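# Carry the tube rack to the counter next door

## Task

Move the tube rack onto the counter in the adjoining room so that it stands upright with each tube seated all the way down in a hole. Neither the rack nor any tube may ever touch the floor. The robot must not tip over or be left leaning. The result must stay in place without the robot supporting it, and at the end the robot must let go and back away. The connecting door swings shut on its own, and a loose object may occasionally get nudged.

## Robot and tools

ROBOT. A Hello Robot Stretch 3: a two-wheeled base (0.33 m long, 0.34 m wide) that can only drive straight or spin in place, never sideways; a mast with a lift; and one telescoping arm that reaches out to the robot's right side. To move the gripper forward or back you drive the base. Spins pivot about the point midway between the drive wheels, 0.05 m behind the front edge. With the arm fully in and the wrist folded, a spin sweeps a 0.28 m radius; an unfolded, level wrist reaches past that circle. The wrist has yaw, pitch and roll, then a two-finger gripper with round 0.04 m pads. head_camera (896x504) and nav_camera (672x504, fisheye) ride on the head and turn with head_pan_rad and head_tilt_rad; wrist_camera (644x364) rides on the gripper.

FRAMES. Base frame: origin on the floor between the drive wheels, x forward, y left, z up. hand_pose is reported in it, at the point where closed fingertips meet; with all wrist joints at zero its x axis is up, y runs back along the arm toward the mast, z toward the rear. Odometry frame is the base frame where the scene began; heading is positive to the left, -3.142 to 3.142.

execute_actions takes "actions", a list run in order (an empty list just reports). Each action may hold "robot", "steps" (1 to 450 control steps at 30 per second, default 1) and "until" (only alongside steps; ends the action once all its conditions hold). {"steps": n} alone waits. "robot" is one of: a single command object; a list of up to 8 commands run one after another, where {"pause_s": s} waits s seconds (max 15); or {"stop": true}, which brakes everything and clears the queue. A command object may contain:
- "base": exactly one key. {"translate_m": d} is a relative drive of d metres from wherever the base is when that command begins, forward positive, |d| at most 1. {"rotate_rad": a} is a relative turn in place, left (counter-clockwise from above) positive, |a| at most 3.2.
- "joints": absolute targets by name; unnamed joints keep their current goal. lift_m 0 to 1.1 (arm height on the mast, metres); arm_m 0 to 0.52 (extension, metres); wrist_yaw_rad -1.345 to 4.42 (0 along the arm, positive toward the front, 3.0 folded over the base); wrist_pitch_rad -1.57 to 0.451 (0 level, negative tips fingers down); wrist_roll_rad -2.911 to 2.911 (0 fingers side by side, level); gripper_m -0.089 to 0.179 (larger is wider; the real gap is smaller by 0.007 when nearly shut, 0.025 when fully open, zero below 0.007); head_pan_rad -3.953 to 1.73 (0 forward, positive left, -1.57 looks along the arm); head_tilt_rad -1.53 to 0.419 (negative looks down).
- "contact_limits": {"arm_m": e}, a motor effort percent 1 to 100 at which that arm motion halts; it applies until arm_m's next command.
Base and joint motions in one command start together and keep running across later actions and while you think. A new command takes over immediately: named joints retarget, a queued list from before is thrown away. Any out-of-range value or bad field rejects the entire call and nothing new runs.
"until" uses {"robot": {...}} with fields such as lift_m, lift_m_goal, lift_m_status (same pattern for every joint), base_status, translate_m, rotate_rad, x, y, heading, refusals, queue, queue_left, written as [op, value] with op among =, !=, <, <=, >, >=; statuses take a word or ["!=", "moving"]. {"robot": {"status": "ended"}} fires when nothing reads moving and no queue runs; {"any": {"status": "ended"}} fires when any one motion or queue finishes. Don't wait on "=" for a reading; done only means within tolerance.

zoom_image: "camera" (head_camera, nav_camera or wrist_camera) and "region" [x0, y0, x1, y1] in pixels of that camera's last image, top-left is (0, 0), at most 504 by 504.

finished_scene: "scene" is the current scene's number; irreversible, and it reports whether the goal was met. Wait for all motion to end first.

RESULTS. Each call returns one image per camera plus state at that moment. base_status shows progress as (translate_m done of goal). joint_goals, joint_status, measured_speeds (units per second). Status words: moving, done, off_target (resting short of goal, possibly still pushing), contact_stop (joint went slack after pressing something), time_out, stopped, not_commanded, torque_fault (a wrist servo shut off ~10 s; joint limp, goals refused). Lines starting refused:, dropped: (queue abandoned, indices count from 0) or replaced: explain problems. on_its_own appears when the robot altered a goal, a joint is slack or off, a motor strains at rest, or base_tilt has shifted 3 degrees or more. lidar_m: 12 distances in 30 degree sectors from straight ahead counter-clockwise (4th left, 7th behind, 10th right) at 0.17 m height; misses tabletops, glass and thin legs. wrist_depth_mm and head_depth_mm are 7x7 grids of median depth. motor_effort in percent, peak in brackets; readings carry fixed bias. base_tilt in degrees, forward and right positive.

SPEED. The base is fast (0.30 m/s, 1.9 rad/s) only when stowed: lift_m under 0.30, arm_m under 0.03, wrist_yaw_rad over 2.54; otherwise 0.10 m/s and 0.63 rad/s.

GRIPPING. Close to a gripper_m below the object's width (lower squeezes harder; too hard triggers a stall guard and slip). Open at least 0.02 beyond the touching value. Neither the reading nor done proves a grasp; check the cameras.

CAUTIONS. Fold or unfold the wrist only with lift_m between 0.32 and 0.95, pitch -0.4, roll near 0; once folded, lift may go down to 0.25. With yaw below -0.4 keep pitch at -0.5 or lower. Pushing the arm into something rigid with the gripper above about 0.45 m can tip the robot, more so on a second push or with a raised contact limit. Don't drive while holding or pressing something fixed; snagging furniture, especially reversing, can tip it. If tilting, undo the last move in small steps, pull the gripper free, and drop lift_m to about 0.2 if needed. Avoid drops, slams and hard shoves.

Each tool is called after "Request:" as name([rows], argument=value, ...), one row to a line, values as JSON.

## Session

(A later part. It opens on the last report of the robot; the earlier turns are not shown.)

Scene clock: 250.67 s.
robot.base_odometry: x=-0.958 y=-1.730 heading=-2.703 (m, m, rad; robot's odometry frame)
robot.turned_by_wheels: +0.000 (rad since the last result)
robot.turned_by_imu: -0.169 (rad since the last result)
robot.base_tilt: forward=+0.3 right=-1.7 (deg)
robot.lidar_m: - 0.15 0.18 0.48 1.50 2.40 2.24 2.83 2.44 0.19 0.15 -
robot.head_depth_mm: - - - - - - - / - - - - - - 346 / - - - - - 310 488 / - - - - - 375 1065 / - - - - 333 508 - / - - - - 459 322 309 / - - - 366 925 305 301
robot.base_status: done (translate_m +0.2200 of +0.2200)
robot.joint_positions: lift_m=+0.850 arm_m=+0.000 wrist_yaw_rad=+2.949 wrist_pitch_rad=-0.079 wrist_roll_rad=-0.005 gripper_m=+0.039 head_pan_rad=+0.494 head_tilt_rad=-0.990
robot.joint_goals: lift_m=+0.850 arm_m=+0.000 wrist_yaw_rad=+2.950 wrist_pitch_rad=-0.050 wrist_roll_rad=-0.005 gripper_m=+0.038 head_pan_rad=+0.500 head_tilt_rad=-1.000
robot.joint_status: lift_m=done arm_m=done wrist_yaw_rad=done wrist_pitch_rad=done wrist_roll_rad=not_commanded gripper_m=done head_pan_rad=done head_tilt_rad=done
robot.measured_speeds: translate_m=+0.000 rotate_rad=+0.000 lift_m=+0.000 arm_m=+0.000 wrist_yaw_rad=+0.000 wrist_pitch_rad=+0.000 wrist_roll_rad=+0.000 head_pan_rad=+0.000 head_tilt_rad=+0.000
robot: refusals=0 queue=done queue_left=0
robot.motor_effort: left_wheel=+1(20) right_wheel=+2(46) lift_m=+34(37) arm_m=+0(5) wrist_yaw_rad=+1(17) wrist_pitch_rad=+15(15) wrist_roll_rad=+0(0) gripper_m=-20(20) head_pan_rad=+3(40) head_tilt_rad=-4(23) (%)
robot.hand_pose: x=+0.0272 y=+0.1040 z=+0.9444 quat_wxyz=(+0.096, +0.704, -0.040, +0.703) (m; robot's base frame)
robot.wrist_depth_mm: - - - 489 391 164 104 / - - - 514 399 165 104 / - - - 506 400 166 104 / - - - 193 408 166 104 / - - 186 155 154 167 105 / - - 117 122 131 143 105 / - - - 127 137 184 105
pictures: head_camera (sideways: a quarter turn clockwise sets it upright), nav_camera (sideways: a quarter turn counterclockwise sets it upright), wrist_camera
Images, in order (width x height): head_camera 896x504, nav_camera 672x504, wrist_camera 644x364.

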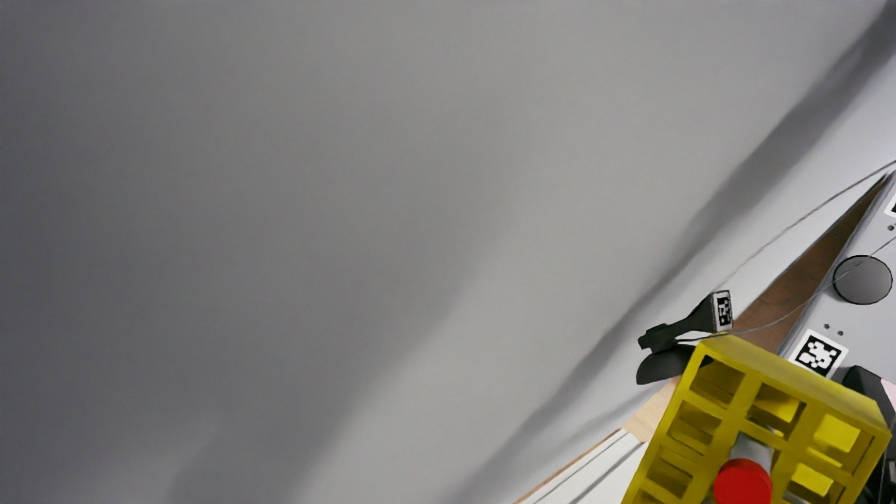

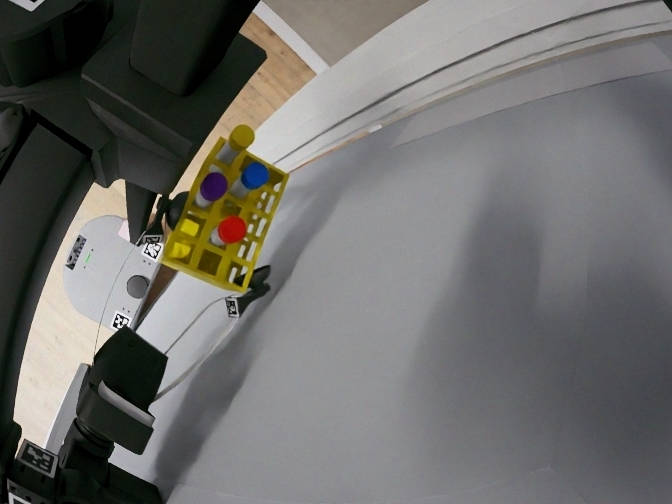

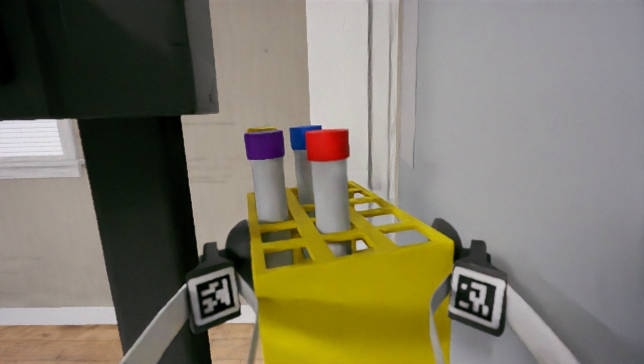

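Request:
execute_actions([
  {"robot":[{"base":{"translate_m":-0.22}},{"base":{"rotate_rad":-0.23}},{"base":{"translate_m":-0.4}},{"joints":{"wrist_yaw_rad":1.6}},{"base":{"rotate_rad":3.14},"joints":{"head_pan_rad":-3.14,"head_tilt_rad":-0.6}}],"steps":450,"until":{"robot":{"status":"ended"}}},
  {"steps":450,"until":{"robot":{"status":"ended"}}},
])

Scene clock: 290.27 s.
robot.base_odometry: x=-0.367 y=-1.554 heading=+0.207 (m, m, rad; robot's odometry frame)
robot.turned_by_wheels: +2.910 (rad since the last result)
robot.turned_by_imu: +2.935 (rad since the last result)
robot.base_tilt: forward=+0.1 right=-1.7 (deg)
robot.lidar_m: 1.92 1.67 2.51 2.40 0.90 0.70 0.69 0.70 0.81 1.37 1.40 1.87
robot.head_depth_mm: 556 622 704 790 849 - - / 553 618 701 805 910 - - / 550 616 698 804 900 - - / 548 611 694 799 919 - 1197 / 546 611 689 793 932 1139 1205 / 544 605 685 789 925 1125 1199 / 540 603 680 784 918 1117 1201
robot.base_status: done (rotate_rad +3.1399 of +3.1400)
robot.joint_positions: lift_m=+0.850 arm_m=+0.000 wrist_yaw_rad=+1.602 wrist_pitch_rad=-0.079 wrist_roll_rad=-0.005 gripper_m=+0.039 head_pan_rad=-3.133 head_tilt_rad=-0.606
robot.joint_goals: lift_m=+0.850 arm_m=+0.000 wrist_yaw_rad=+1.600 wrist_pitch_rad=-0.050 wrist_roll_rad=-0.005 gripper_m=+0.038 head_pan_rad=-3.140 head_tilt_rad=-0.600
robot.joint_status: lift_m=done arm_m=done wrist_yaw_rad=done wrist_pitch_rad=done wrist_roll_rad=not_commanded gripper_m=done head_pan_rad=done head_tilt_rad=done
robot.measured_speeds: translate_m=+0.000 rotate_rad=+0.000 lift_m=+0.000 arm_m=+0.000 wrist_yaw_rad=+0.000 wrist_pitch_rad=+0.000 wrist_roll_rad=+0.000 head_pan_rad=+0.000 head_tilt_rad=+0.000
robot: refusals=0 queue=done queue_left=0
robot.motor_effort: left_wheel=-2(8) right_wheel=+2(5) lift_m=+34(34) arm_m=+1(0) wrist_yaw_rad=-1(2) wrist_pitch_rad=+15(15) wrist_roll_rad=+0(0) gripper_m=-21(21) head_pan_rad=-4(53) head_tilt_rad=+3(23) (%)
robot.hand_pose: x=+0.2321 y=-0.1371 z=+0.9444 quat_wxyz=(+0.513, +0.525, -0.470, +0.489) (m; robot's base frame)
robot.wrist_depth_mm: - - - - - - - / - - - - - - - / - - - - - - - / - - - 171 - - - / - - - 155 155 - - / - - 117 122 131 - - / - - - 127 138 - -
pictures: head_camera (sideways: a quarter turn clockwise sets it upright), nav_camera (sideways: a quarter turn counterclockwise sets it upright), wrist_camera
Images, in order (width x height): head_camera 896x504, nav_camera 672x504, wrist_camera 644x364.

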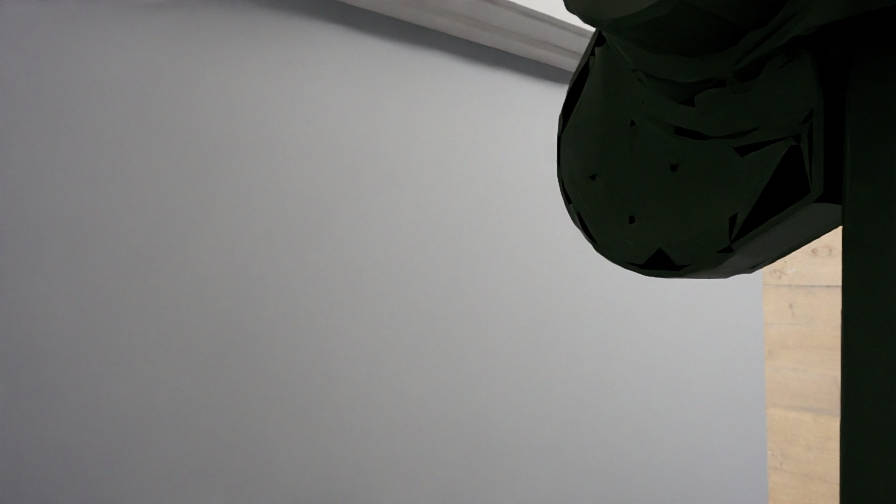

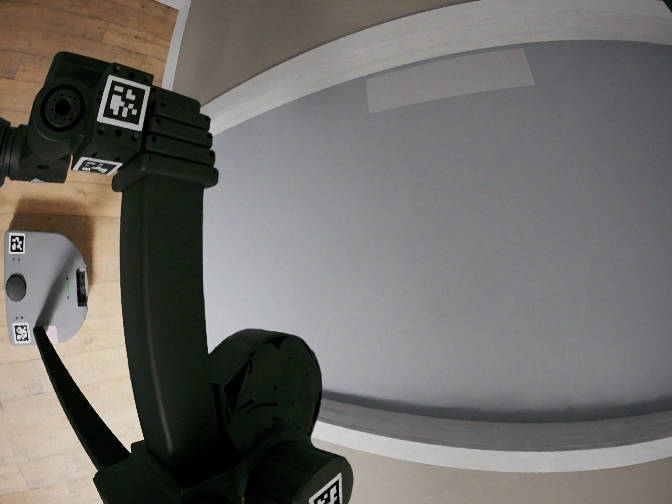

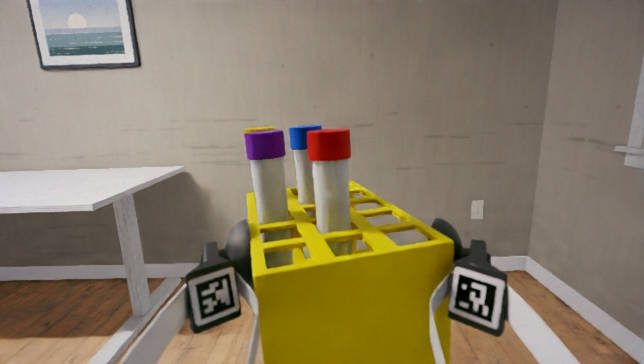

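Request:
execute_actions([
  {"robot":[{"base":{"translate_m":-0.7}},{"base":{"translate_m":-0.5},"joints":{"head_pan_rad":-1.0,"head_tilt_rad":-0.9}}],"steps":450,"until":{"robot":{"status":"ended"}}},
])

Scene clock: 313.37 s.
robot.base_odometry: x=-1.542 y=-1.801 heading=+0.207 (m, m, rad; robot's odometry frame)
robot.turned_by_wheels: +0.000 (rad since the last result)
robot.turned_by_imu: +0.003 (rad since the last result)
robot.base_tilt: forward=+0.2 right=-1.7 (deg)
robot.lidar_m: 3.11 0.34 0.21 0.19 0.20 0.24 1.65 1.70 1.48 1.41 0.74 0.76
robot.head_depth_mm: 1203 1369 1590 1615 1432 - 1077 / 1249 1457 1696 1607 1383 - 1091 / 1022 1277 1655 1595 1432 - 1109 / 838 992 1232 1510 - 1173 1103 / 703 804 953 1183 1384 1188 1086 / 624 741 920 1117 427 1202 1078 / 692 2061 1852 1531 391 1198 1075
robot.base_status: done (translate_m -0.5000 of -0.5000)
robot.joint_positions: lift_m=+0.850 arm_m=+0.000 wrist_yaw_rad=+1.601 wrist_pitch_rad=-0.079 wrist_roll_rad=-0.005 gripper_m=+0.039 head_pan_rad=-1.007 head_tilt_rad=-0.889
robot.joint_goals: lift_m=+0.850 arm_m=+0.000 wrist_yaw_rad=+1.600 wrist_pitch_rad=-0.050 wrist_roll_rad=-0.005 gripper_m=+0.038 head_pan_rad=-1.000 head_tilt_rad=-0.900
robot.joint_status: lift_m=done arm_m=done wrist_yaw_rad=done wrist_pitch_rad=done wrist_roll_rad=not_commanded gripper_m=done head_pan_rad=done head_tilt_rad=done
robot.measured_speeds: translate_m=+0.000 rotate_rad=+0.000 lift_m=+0.000 arm_m=+0.000 wrist_yaw_rad=+0.000 wrist_pitch_rad=+0.000 wrist_roll_rad=+0.000 head_pan_rad=+0.000 head_tilt_rad=+0.000
robot: refusals=0 queue=done queue_left=0
robot.motor_effort: left_wheel=+2(36) right_wheel=-2(30) lift_m=+33(34) arm_m=+0(1) wrist_yaw_rad=+0(1) wrist_pitch_rad=+15(15) wrist_roll_rad=+0(0) gripper_m=-21(21) head_pan_rad=+4(56) head_tilt_rad=-4(20) (%)
robot.hand_pose: x=+0.2320 y=-0.1374 z=+0.9443 quat_wxyz=(+0.514, +0.525, -0.470, +0.489) (m; robot's base frame)
robot.wrist_depth_mm: - - - - - - - / - - - - - - - / 525 - - - - - 493 / 519 - - 196 - - 497 / 502 - - 157 155 - 483 / 499 - 117 122 131 - 492 / 460 - - 127 138 - 485
pictures: head_camera (sideways: a quarter turn clockwise sets it upright), nav_camera (sideways: a quarter turn counterclockwise sets it upright), wrist_camera
Images, in order (width x height): head_camera 896x504, nav_camera 672x504, wrist_camera 644x364.

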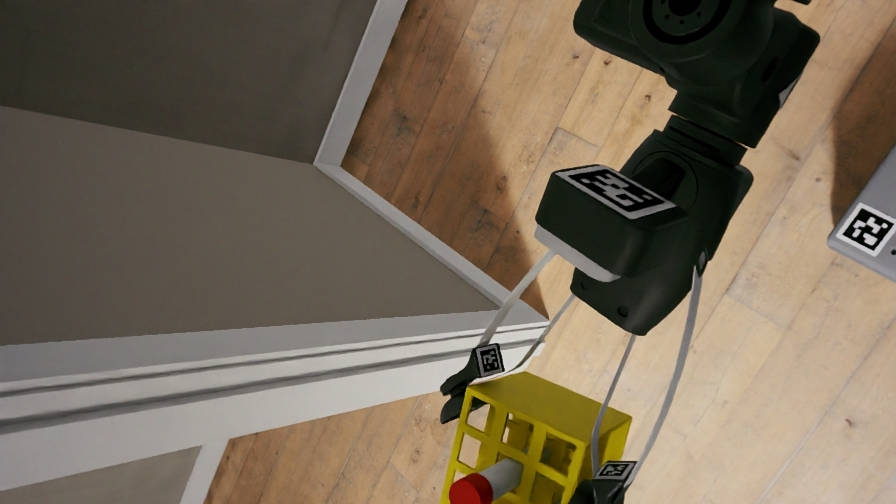

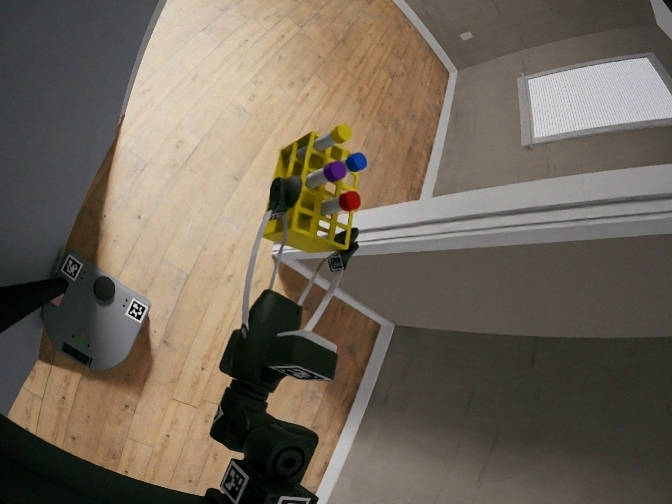

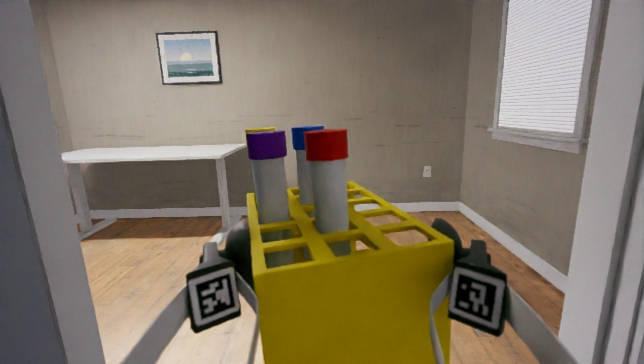

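Request:
execute_actions([
  {"robot":[{"base":{"translate_m":-0.2}},{"joints":{"wrist_yaw_rad":0.1}},{"base":{"translate_m":-0.8}}],"steps":450,"until":{"robot":{"status":"ended"}}},
])

Scene clock: 338.17 s.
robot.base_odometry: x=-2.520 y=-2.006 heading=+0.207 (m, m, rad; robot's odometry frame)
robot.turned_by_wheels: +0.000 (rad since the last result)
robot.turned_by_imu: -0.001 (rad since the last result)
robot.base_tilt: forward=+0.1 right=-1.9 (deg)
robot.lidar_m: 1.48 1.52 1.80 1.73 0.95 0.68 0.65 0.67 0.89 1.44 1.49 1.55
robot.head_depth_mm: 1227 1399 1541 464 - - 1076 / 1305 1492 1752 1618 1390 1237 1080 / 1371 1598 1804 1600 1375 1218 1101 / 1457 1712 1847 1586 1368 1212 1103 / 1544 1853 1881 1590 1367 1206 1085 / 1662 1998 1856 1585 1370 1204 1078 / 1686 1896 1858 1557 1354 1201 1071
robot.base_status: done (translate_m -0.8000 of -0.8000)
robot.joint_positions: lift_m=+0.850 arm_m=+0.000 wrist_yaw_rad=+0.102 wrist_pitch_rad=-0.079 wrist_roll_rad=-0.005 gripper_m=+0.039 head_pan_rad=-1.007 head_tilt_rad=-0.890
robot.joint_goals: lift_m=+0.850 arm_m=+0.000 wrist_yaw_rad=+0.100 wrist_pitch_rad=-0.050 wrist_roll_rad=-0.005 gripper_m=+0.038 head_pan_rad=-1.000 head_tilt_rad=-0.900
robot.joint_status: lift_m=done arm_m=done wrist_yaw_rad=done wrist_pitch_rad=done wrist_roll_rad=not_commanded gripper_m=done head_pan_rad=done head_tilt_rad=done
robot.measured_speeds: translate_m=+0.000 rotate_rad=+0.000 lift_m=+0.000 arm_m=+0.000 wrist_yaw_rad=+0.000 wrist_pitch_rad=+0.000 wrist_roll_rad=+0.000 head_pan_rad=+0.000 head_tilt_rad=+0.000
robot: refusals=0 queue=done queue_left=0
robot.motor_effort: left_wheel=-1(6) right_wheel=+1(6) lift_m=+33(33) arm_m=+0(1) wrist_yaw_rad=-1(4) wrist_pitch_rad=+15(15) wrist_roll_rad=+0(0) gripper_m=-21(21) head_pan_rad=+4(4) head_tilt_rad=-4(5) (%)
robot.hand_pose: x=+0.0043 y=-0.3971 z=+0.9443 quat_wxyz=(+0.709, +0.064, -0.702, +0.008) (m; robot's base frame)
robot.wrist_depth_mm: - - - - - - 832 / - - - - - - 830 / - - - - - - 828 / - - - 170 - - 822 / - - - 155 155 - 827 / - - 117 122 131 - 841 / - - - 127 137 - 834
pictures: head_camera (sideways: a quarter turn clockwise sets it upright), nav_camera (sideways: a quarter turn counterclockwise sets it upright), wrist_camera
Images, in order (width x height): head_camera 896x504, nav_camera 672x504, wrist_camera 644x364.

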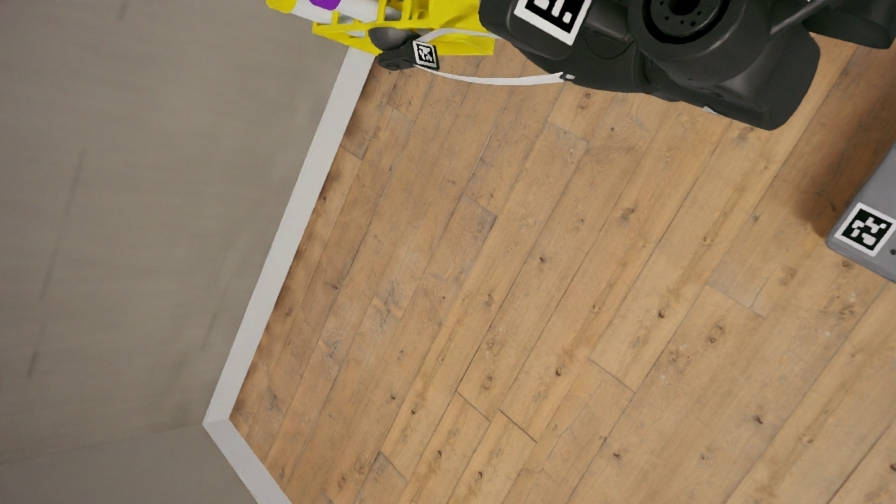

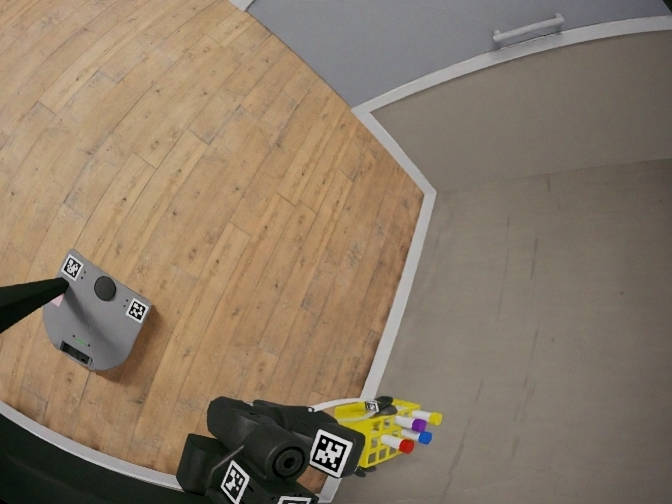

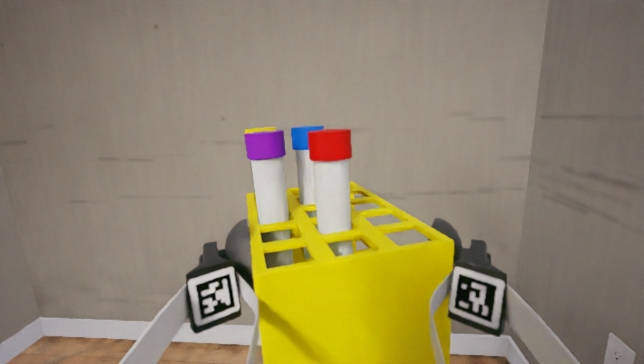

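Request:
execute_actions([
  {"robot":{"base":{"rotate_rad":1.57},"joints":{"lift_m":1.03,"head_pan_rad":0,"head_tilt_rad":-0.5}},"steps":450,"until":{"robot":{"status":"ended"}}},
])

Scene clock: 347.60 s.
robot.base_odometry: x=-2.520 y=-2.006 heading=+1.777 (m, m, rad; robot's odometry frame)
robot.turned_by_wheels: +1.570 (rad since the last result)
robot.turned_by_imu: +1.584 (rad since the last result)
robot.base_tilt: forward=+0.0 right=-1.7 (deg)
robot.lidar_m: 1.73 0.95 0.68 0.65 0.67 0.89 1.45 1.49 1.55 1.48 1.52 1.80
robot.head_depth_mm: 1941 2081 1748 1944 1886 1503 1248 / 1925 2062 1725 1930 1888 1492 1245 / 1908 2042 1729 1936 1881 1492 1240 / 1900 2040 1724 1933 1859 1476 1231 / 1903 2029 1701 1909 1860 1465 1229 / 1894 2010 1701 1890 1839 1473 1222 / 1884 2007 1774 2054 1841 1468 1221
robot.base_status: done (rotate_rad +1.5699 of +1.5700)
robot.joint_positions: lift_m=+1.030 arm_m=+0.000 wrist_yaw_rad=+0.101 wrist_pitch_rad=-0.079 wrist_roll_rad=-0.005 gripper_m=+0.039 head_pan_rad=-0.007 head_tilt_rad=-0.508
robot.joint_goals: lift_m=+1.030 arm_m=+0.000 wrist_yaw_rad=+0.100 wrist_pitch_rad=-0.050 wrist_roll_rad=-0.005 gripper_m=+0.038 head_pan_rad=+0.000 head_tilt_rad=-0.500
robot.joint_status: lift_m=done arm_m=done wrist_yaw_rad=done wrist_pitch_rad=done wrist_roll_rad=not_commanded gripper_m=done head_pan_rad=done head_tilt_rad=done
robot.measured_speeds: translate_m=+0.000 rotate_rad=+0.000 lift_m=+0.000 arm_m=+0.000 wrist_yaw_rad=+0.000 wrist_pitch_rad=+0.000 wrist_roll_rad=+0.000 head_pan_rad=+0.000 head_tilt_rad=+0.000
robot: refusals=0 queue=done queue_left=0
robot.motor_effort: left_wheel=-2(8) right_wheel=+1(5) lift_m=+37(38) arm_m=+0(0) wrist_yaw_rad=-1(1) wrist_pitch_rad=+15(15) wrist_roll_rad=+0(0) gripper_m=-21(21) head_pan_rad=+4(54) head_tilt_rad=+3(24) (%)
robot.hand_pose: x=+0.0042 y=-0.3971 z=+1.1241 quat_wxyz=(+0.709, +0.064, -0.702, +0.008) (m; robot's base frame)
robot.wrist_depth_mm: - - - - - - - / - - - - - - - / - - - - - - - / - - - 169 - - - / - - - 155 154 - - / - - 117 122 131 - - / - - - 126 137 - -
pictures: head_camera (sideways: a quarter turn clockwise sets it upright), nav_camera (sideways: a quarter turn counterclockwise sets it upright), wrist_camera
Images, in order (width x height): head_camera 896x504, nav_camera 672x504, wrist_camera 644x364.

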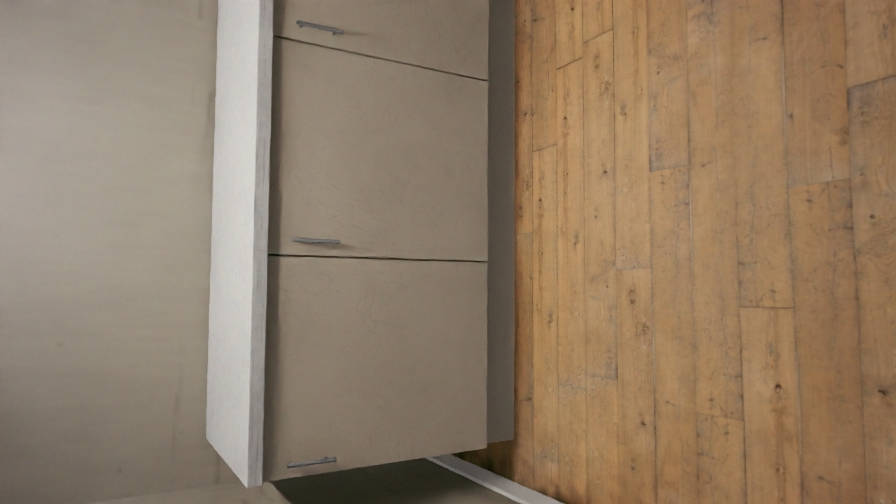

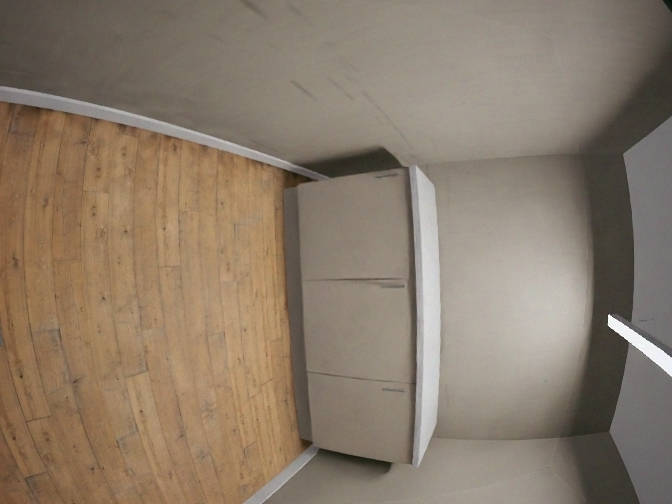

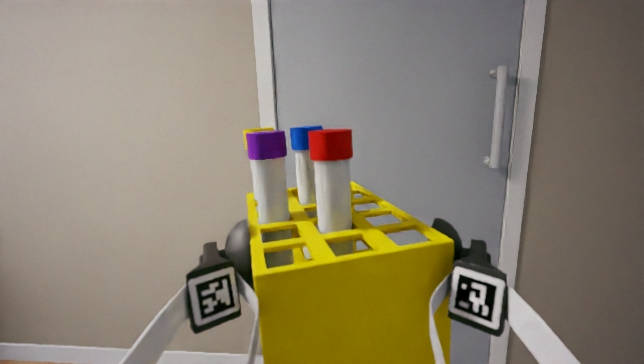

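Request:
execute_actions([
  {"robot":[{"base":{"translate_m":0.6}},{"base":{"translate_m":0.57}},{"base":{"rotate_rad":1.57},"joints":{"head_pan_rad":-1.57,"head_tilt_rad":-0.7}},{"joints":{"arm_m":0.25}}],"steps":450,"until":{"robot":{"status":"ended"}}},
  {"steps":300,"until":{"robot":{"status":"ended"}}},
])

Scene clock: 375.10 s.
robot.base_odometry: x=-2.760 y=-0.861 heading=-2.937 (m, m, rad; robot's odometry frame)
robot.turned_by_wheels: +1.570 (rad since the last result)
robot.turned_by_imu: +1.576 (rad since the last result)
robot.base_tilt: forward=+0.2 right=-1.8 (deg)
robot.lidar_m: 0.69 0.71 0.94 2.35 2.13 1.51 1.44 0.81 0.58 0.55 0.57 0.72
robot.head_depth_mm: - 1046 763 682 835 1075 1146 / - - 740 678 831 1064 1144 / 920 - 722 677 827 1062 1143 / 918 - 715 674 822 1051 1131 / 913 947 739 670 819 1043 1127 / 940 1011 734 667 814 1039 1129 / 938 1002 729 667 809 1034 1127
robot.base_status: done (rotate_rad +1.5699 of +1.5700)
robot.joint_positions: lift_m=+1.030 arm_m=+0.250 wrist_yaw_rad=+0.101 wrist_pitch_rad=-0.079 wrist_roll_rad=-0.005 gripper_m=+0.039 head_pan_rad=-1.563 head_tilt_rad=-0.692
robot.joint_goals: lift_m=+1.030 arm_m=+0.250 wrist_yaw_rad=+0.100 wrist_pitch_rad=-0.050 wrist_roll_rad=-0.005 gripper_m=+0.038 head_pan_rad=-1.570 head_tilt_rad=-0.700
robot.joint_status: lift_m=done arm_m=done wrist_yaw_rad=done wrist_pitch_rad=done wrist_roll_rad=not_commanded gripper_m=done head_pan_rad=done head_tilt_rad=done
robot.measured_speeds: translate_m=+0.000 rotate_rad=+0.000 lift_m=+0.000 arm_m=+0.000 wrist_yaw_rad=+0.000 wrist_pitch_rad=+0.000 wrist_roll_rad=+0.000 head_pan_rad=+0.000 head_tilt_rad=+0.000
robot: refusals=0 queue=done queue_left=0
robot.motor_effort: left_wheel=-3(7) right_wheel=+1(5) lift_m=+37(37) arm_m=+4(4) wrist_yaw_rad=-1(1) wrist_pitch_rad=+15(15) wrist_roll_rad=+0(0) gripper_m=-20(20) head_pan_rad=-4(52) head_tilt_rad=-3(16) (%)
robot.hand_pose: x=+0.0041 y=-0.6469 z=+1.1241 quat_wxyz=(+0.709, +0.064, -0.702, +0.008) (m; robot's base frame)
robot.wrist_depth_mm: 652 633 628 607 589 579 569 / 670 661 639 631 607 600 583 / 704 694 657 639 641 619 602 / 723 718 698 168 657 639 625 / 746 727 704 155 155 657 650 / 550 542 117 122 132 532 497 / 421 414 390 126 138 377 392
pictures: head_camera (sideways: a quarter turn clockwise sets it upright), nav_camera (sideways: a quarter turn counterclockwise sets it upright), wrist_camera
Images, in order (width x height): head_camera 896x504, nav_camera 672x504, wrist_camera 644x364.

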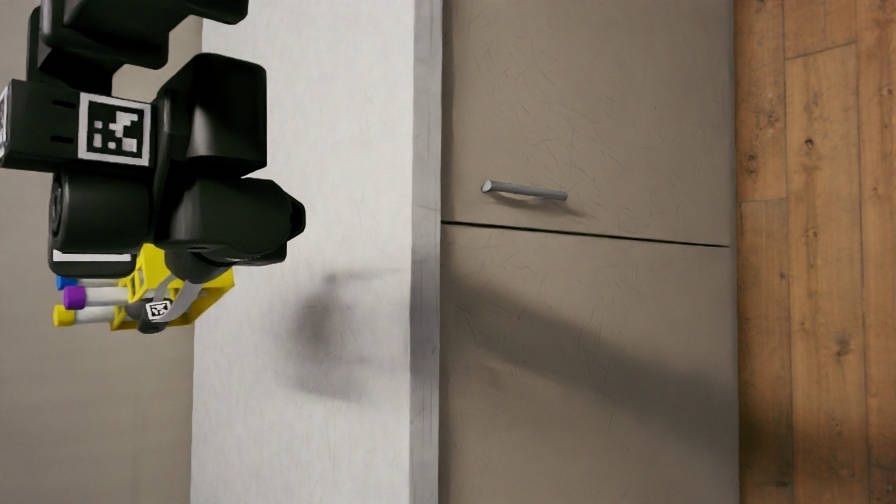

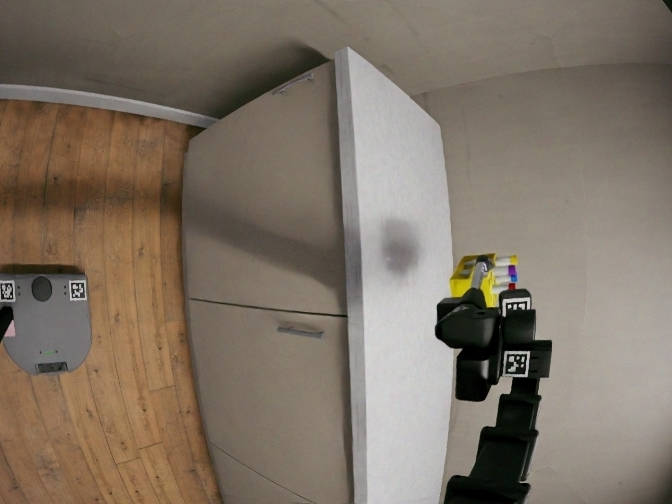

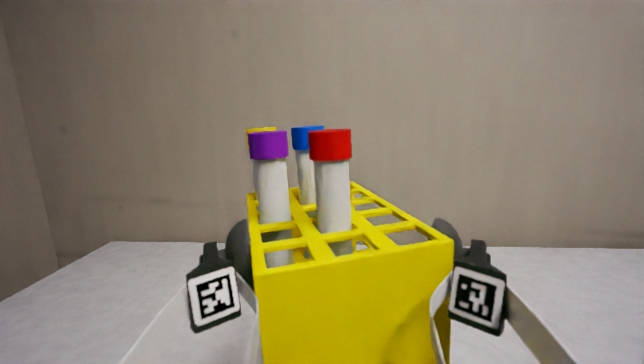

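Request:
execute_actions([
  {"robot":{"joints":{"lift_m":0.89}},"steps":450,"until":{"robot":{"status":"ended"}}},
])

Scene clock: 385.10 s.
robot.base_odometry: x=-2.760 y=-0.861 heading=-2.937 (m, m, rad; robot's odometry frame)
robot.turned_by_wheels: +0.000 (rad since the last result)
robot.turned_by_imu: -0.001 (rad since the last result)
robot.base_tilt: forward=+0.1 right=-1.7 (deg)
robot.lidar_m: 0.69 0.71 0.94 2.36 2.13 1.51 1.44 0.80 0.58 0.55 0.57 0.72
robot.head_depth_mm: 958 1051 797 - - 1187 1130 / 960 1035 871 716 831 1062 1140 / 950 1024 - 712 825 1064 1134 / 946 1019 - 709 820 1053 1138 / 949 1015 698 672 818 1046 1129 / 940 1011 734 668 816 1039 1130 / 935 1001 726 663 807 1035 1121
robot.base_status: done (rotate_rad +1.5699 of +1.5700)
robot.joint_positions: lift_m=+0.890 arm_m=+0.250 wrist_yaw_rad=+0.101 wrist_pitch_rad=-0.079 wrist_roll_rad=-0.005 gripper_m=+0.039 head_pan_rad=-1.563 head_tilt_rad=-0.692
robot.joint_goals: lift_m=+0.890 arm_m=+0.250 wrist_yaw_rad=+0.100 wrist_pitch_rad=-0.050 wrist_roll_rad=-0.005 gripper_m=+0.038 head_pan_rad=-1.570 head_tilt_rad=-0.700
robot.joint_status: lift_m=done arm_m=done wrist_yaw_rad=done wrist_pitch_rad=done wrist_roll_rad=not_commanded gripper_m=done head_pan_rad=done head_tilt_rad=done
robot.measured_speeds: translate_m=+0.000 rotate_rad=+0.000 lift_m=+0.000 arm_m=+0.000 wrist_yaw_rad=+0.000 wrist_pitch_rad=+0.000 wrist_roll_rad=+0.000 head_pan_rad=+0.000 head_tilt_rad=+0.000
robot: refusals=0 queue=done queue_left=0
robot.motor_effort: left_wheel=-3(2) right_wheel=+1(1) lift_m=+25(37) arm_m=+4(3) wrist_yaw_rad=-1(1) wrist_pitch_rad=+15(15) wrist_roll_rad=+0(0) gripper_m=-20(20) head_pan_rad=-3(4) head_tilt_rad=-3(2) (%)
robot.hand_pose: x=+0.0041 y=-0.6469 z=+0.9846 quat_wxyz=(+0.709, +0.064, -0.702, +0.008) (m; robot's base frame)
robot.wrist_depth_mm: 651 632 620 605 591 575 567 / 671 657 637 623 612 598 584 / 706 681 657 636 633 620 604 / 717 696 585 168 618 598 572 / 403 395 373 155 154 360 350 / 277 274 117 122 131 268 252 / 212 211 198 127 138 191 198
pictures: head_camera (sideways: a quarter turn clockwise sets it upright), nav_camera (sideways: a quarter turn counterclockwise sets it upright), wrist_camera
Images, in order (width x height): head_camera 896x504, nav_camera 672x504, wrist_camera 644x364.

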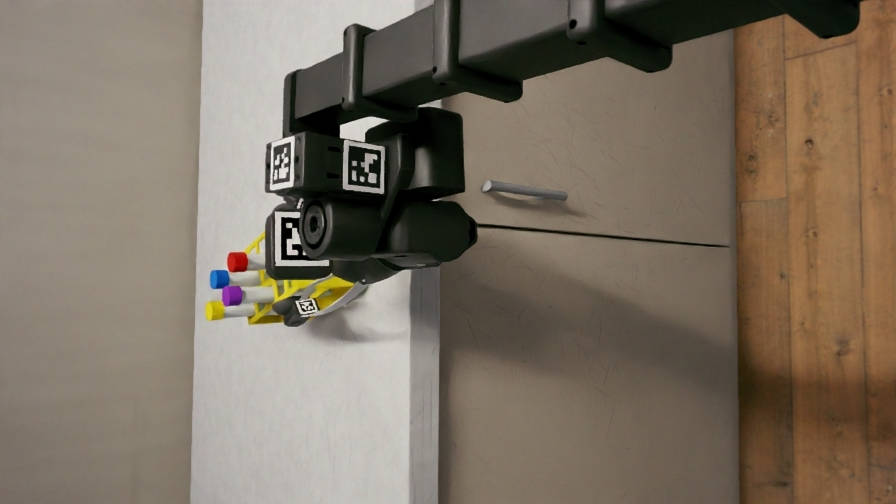

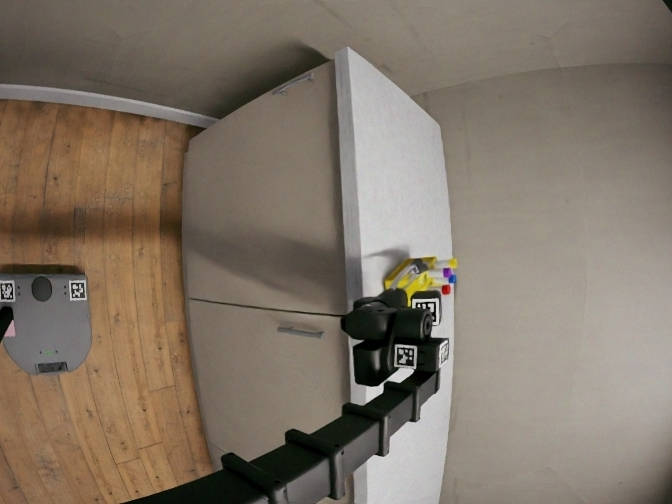

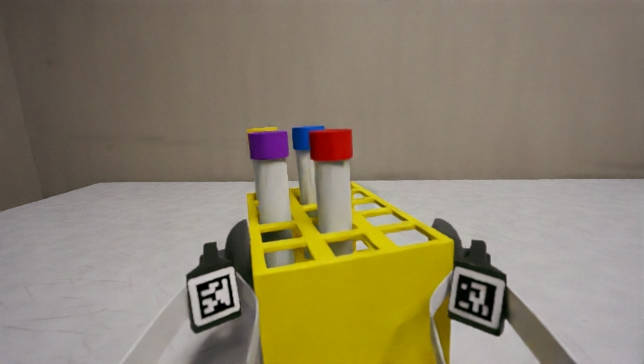

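Request:
execute_actions([
  {"robot":[{"joints":{"arm_m":0.3}},{"joints":{"lift_m":0.88}},{"joints":{"gripper_m":0.16}},{"joints":{"arm_m":0.08}},{"joints":{"lift_m":0.885,"arm_m":0.0}}],"steps":450,"until":{"robot":{"status":"ended"}}},
])

Request:
zoom_image(camera="wrist_camera", region=[220,80,440,280])

Scene clock: 399.60 s.
robot.base_odometry: x=-2.760 y=-0.861 heading=-2.937 (m, m, rad; robot's odometry frame)
robot.turned_by_wheels: +0.000 (rad since the last result)
robot.turned_by_imu: -0.003 (rad since the last result)
robot.base_tilt: forward=+0.2 right=-1.7 (deg)
robot.lidar_m: 0.69 0.71 0.94 2.35 2.12 1.50 1.44 0.81 0.58 0.55 0.57 0.72
robot.head_depth_mm: 961 1044 767 683 808 - - / 957 1034 758 679 807 - - / 951 1027 749 657 828 - - / 951 1017 685 672 - - 1088 / 945 1014 711 671 815 1049 1133 / 941 1009 734 626 814 1044 1129 / 935 1002 729 663 811 1028 1124
robot.base_status: done (rotate_rad +1.5699 of +1.5700)
robot.joint_positions: lift_m=+0.885 arm_m=+0.000 wrist_yaw_rad=+0.101 wrist_pitch_rad=-0.071 wrist_roll_rad=-0.005 gripper_m=+0.160 head_pan_rad=-1.563 head_tilt_rad=-0.692
robot.joint_goals: lift_m=+0.885 arm_m=+0.000 wrist_yaw_rad=+0.100 wrist_pitch_rad=-0.050 wrist_roll_rad=-0.005 gripper_m=+0.160 head_pan_rad=-1.570 head_tilt_rad=-0.700
robot.joint_status: lift_m=done arm_m=done wrist_yaw_rad=done wrist_pitch_rad=done wrist_roll_rad=not_commanded gripper_m=done head_pan_rad=done head_tilt_rad=done
robot.measured_speeds: translate_m=+0.000 rotate_rad=+0.000 lift_m=+0.000 arm_m=+0.000 wrist_yaw_rad=+0.000 wrist_pitch_rad=+0.000 wrist_roll_rad=+0.000 head_pan_rad=+0.000 head_tilt_rad=+0.000
robot: refusals=0 queue=done queue_left=0
robot.motor_effort: left_wheel=-3(3) right_wheel=+1(1) lift_m=+37(36) arm_m=-5(5) wrist_yaw_rad=+0(1) wrist_pitch_rad=+11(15) wrist_roll_rad=+0(0) gripper_m=+0(83) head_pan_rad=-4(4) head_tilt_rad=-3(3) (%)
robot.hand_pose: x=+0.0041 y=-0.3979 z=+0.9812 quat_wxyz=(+0.709, +0.061, -0.702, +0.010) (m; robot's base frame)
robot.wrist_depth_mm: 758 882 869 840 820 789 782 / 758 910 897 870 842 823 797 / 753 941 923 896 874 846 842 / 728 716 683 510 550 604 587 / 402 427 382 374 366 361 352 / 349 - 327 314 305 297 283 / 394 381 366 352 339 330 323
pictures: head_camera (sideways: a quarter turn clockwise sets it upright), nav_camera (sideways: a quarter turn counterclockwise sets it upright), wrist_camera
Images, in order (width x height): head_camera 896x504, nav_camera 672x504, wrist_camera 644x364.

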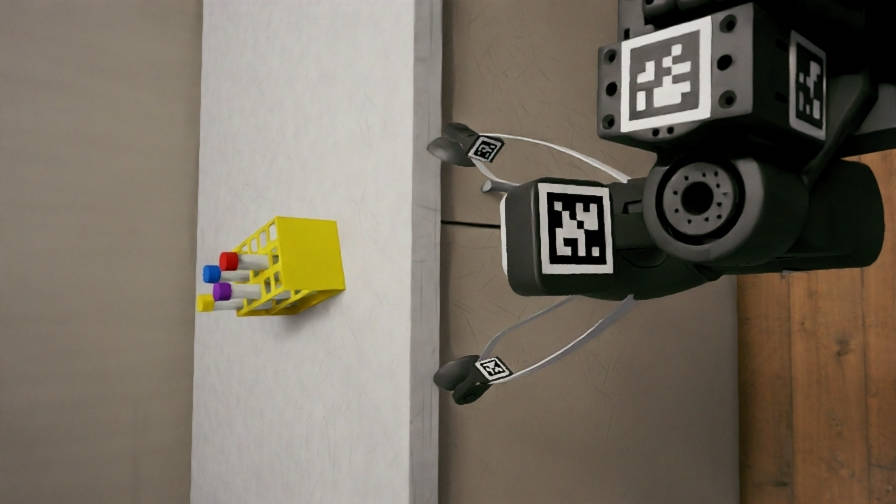

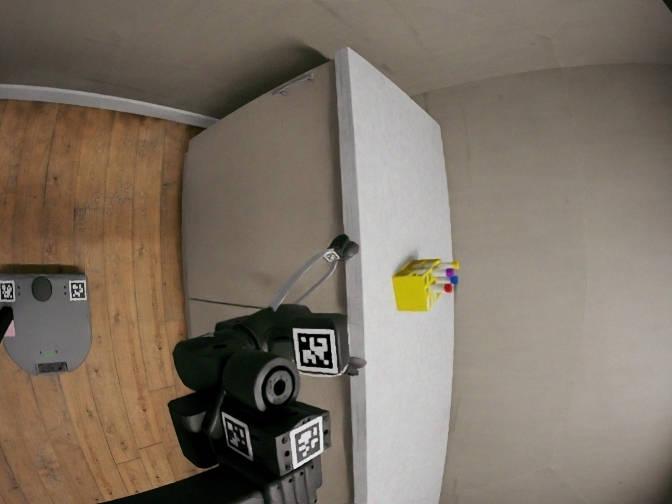

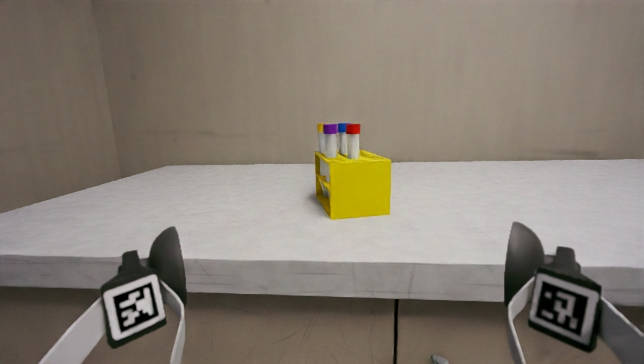

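Region (220, 80, 440, 280) of wrist_camera's 644x364 image, scaled by 2.291; it fills the top 458 rows of this view, and the rest is white.

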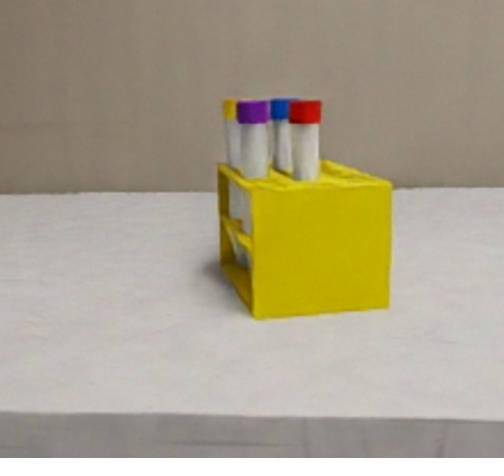

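All four caps are level.

Request:
finished_scene(scene=2)

The scene is finished: the task was done.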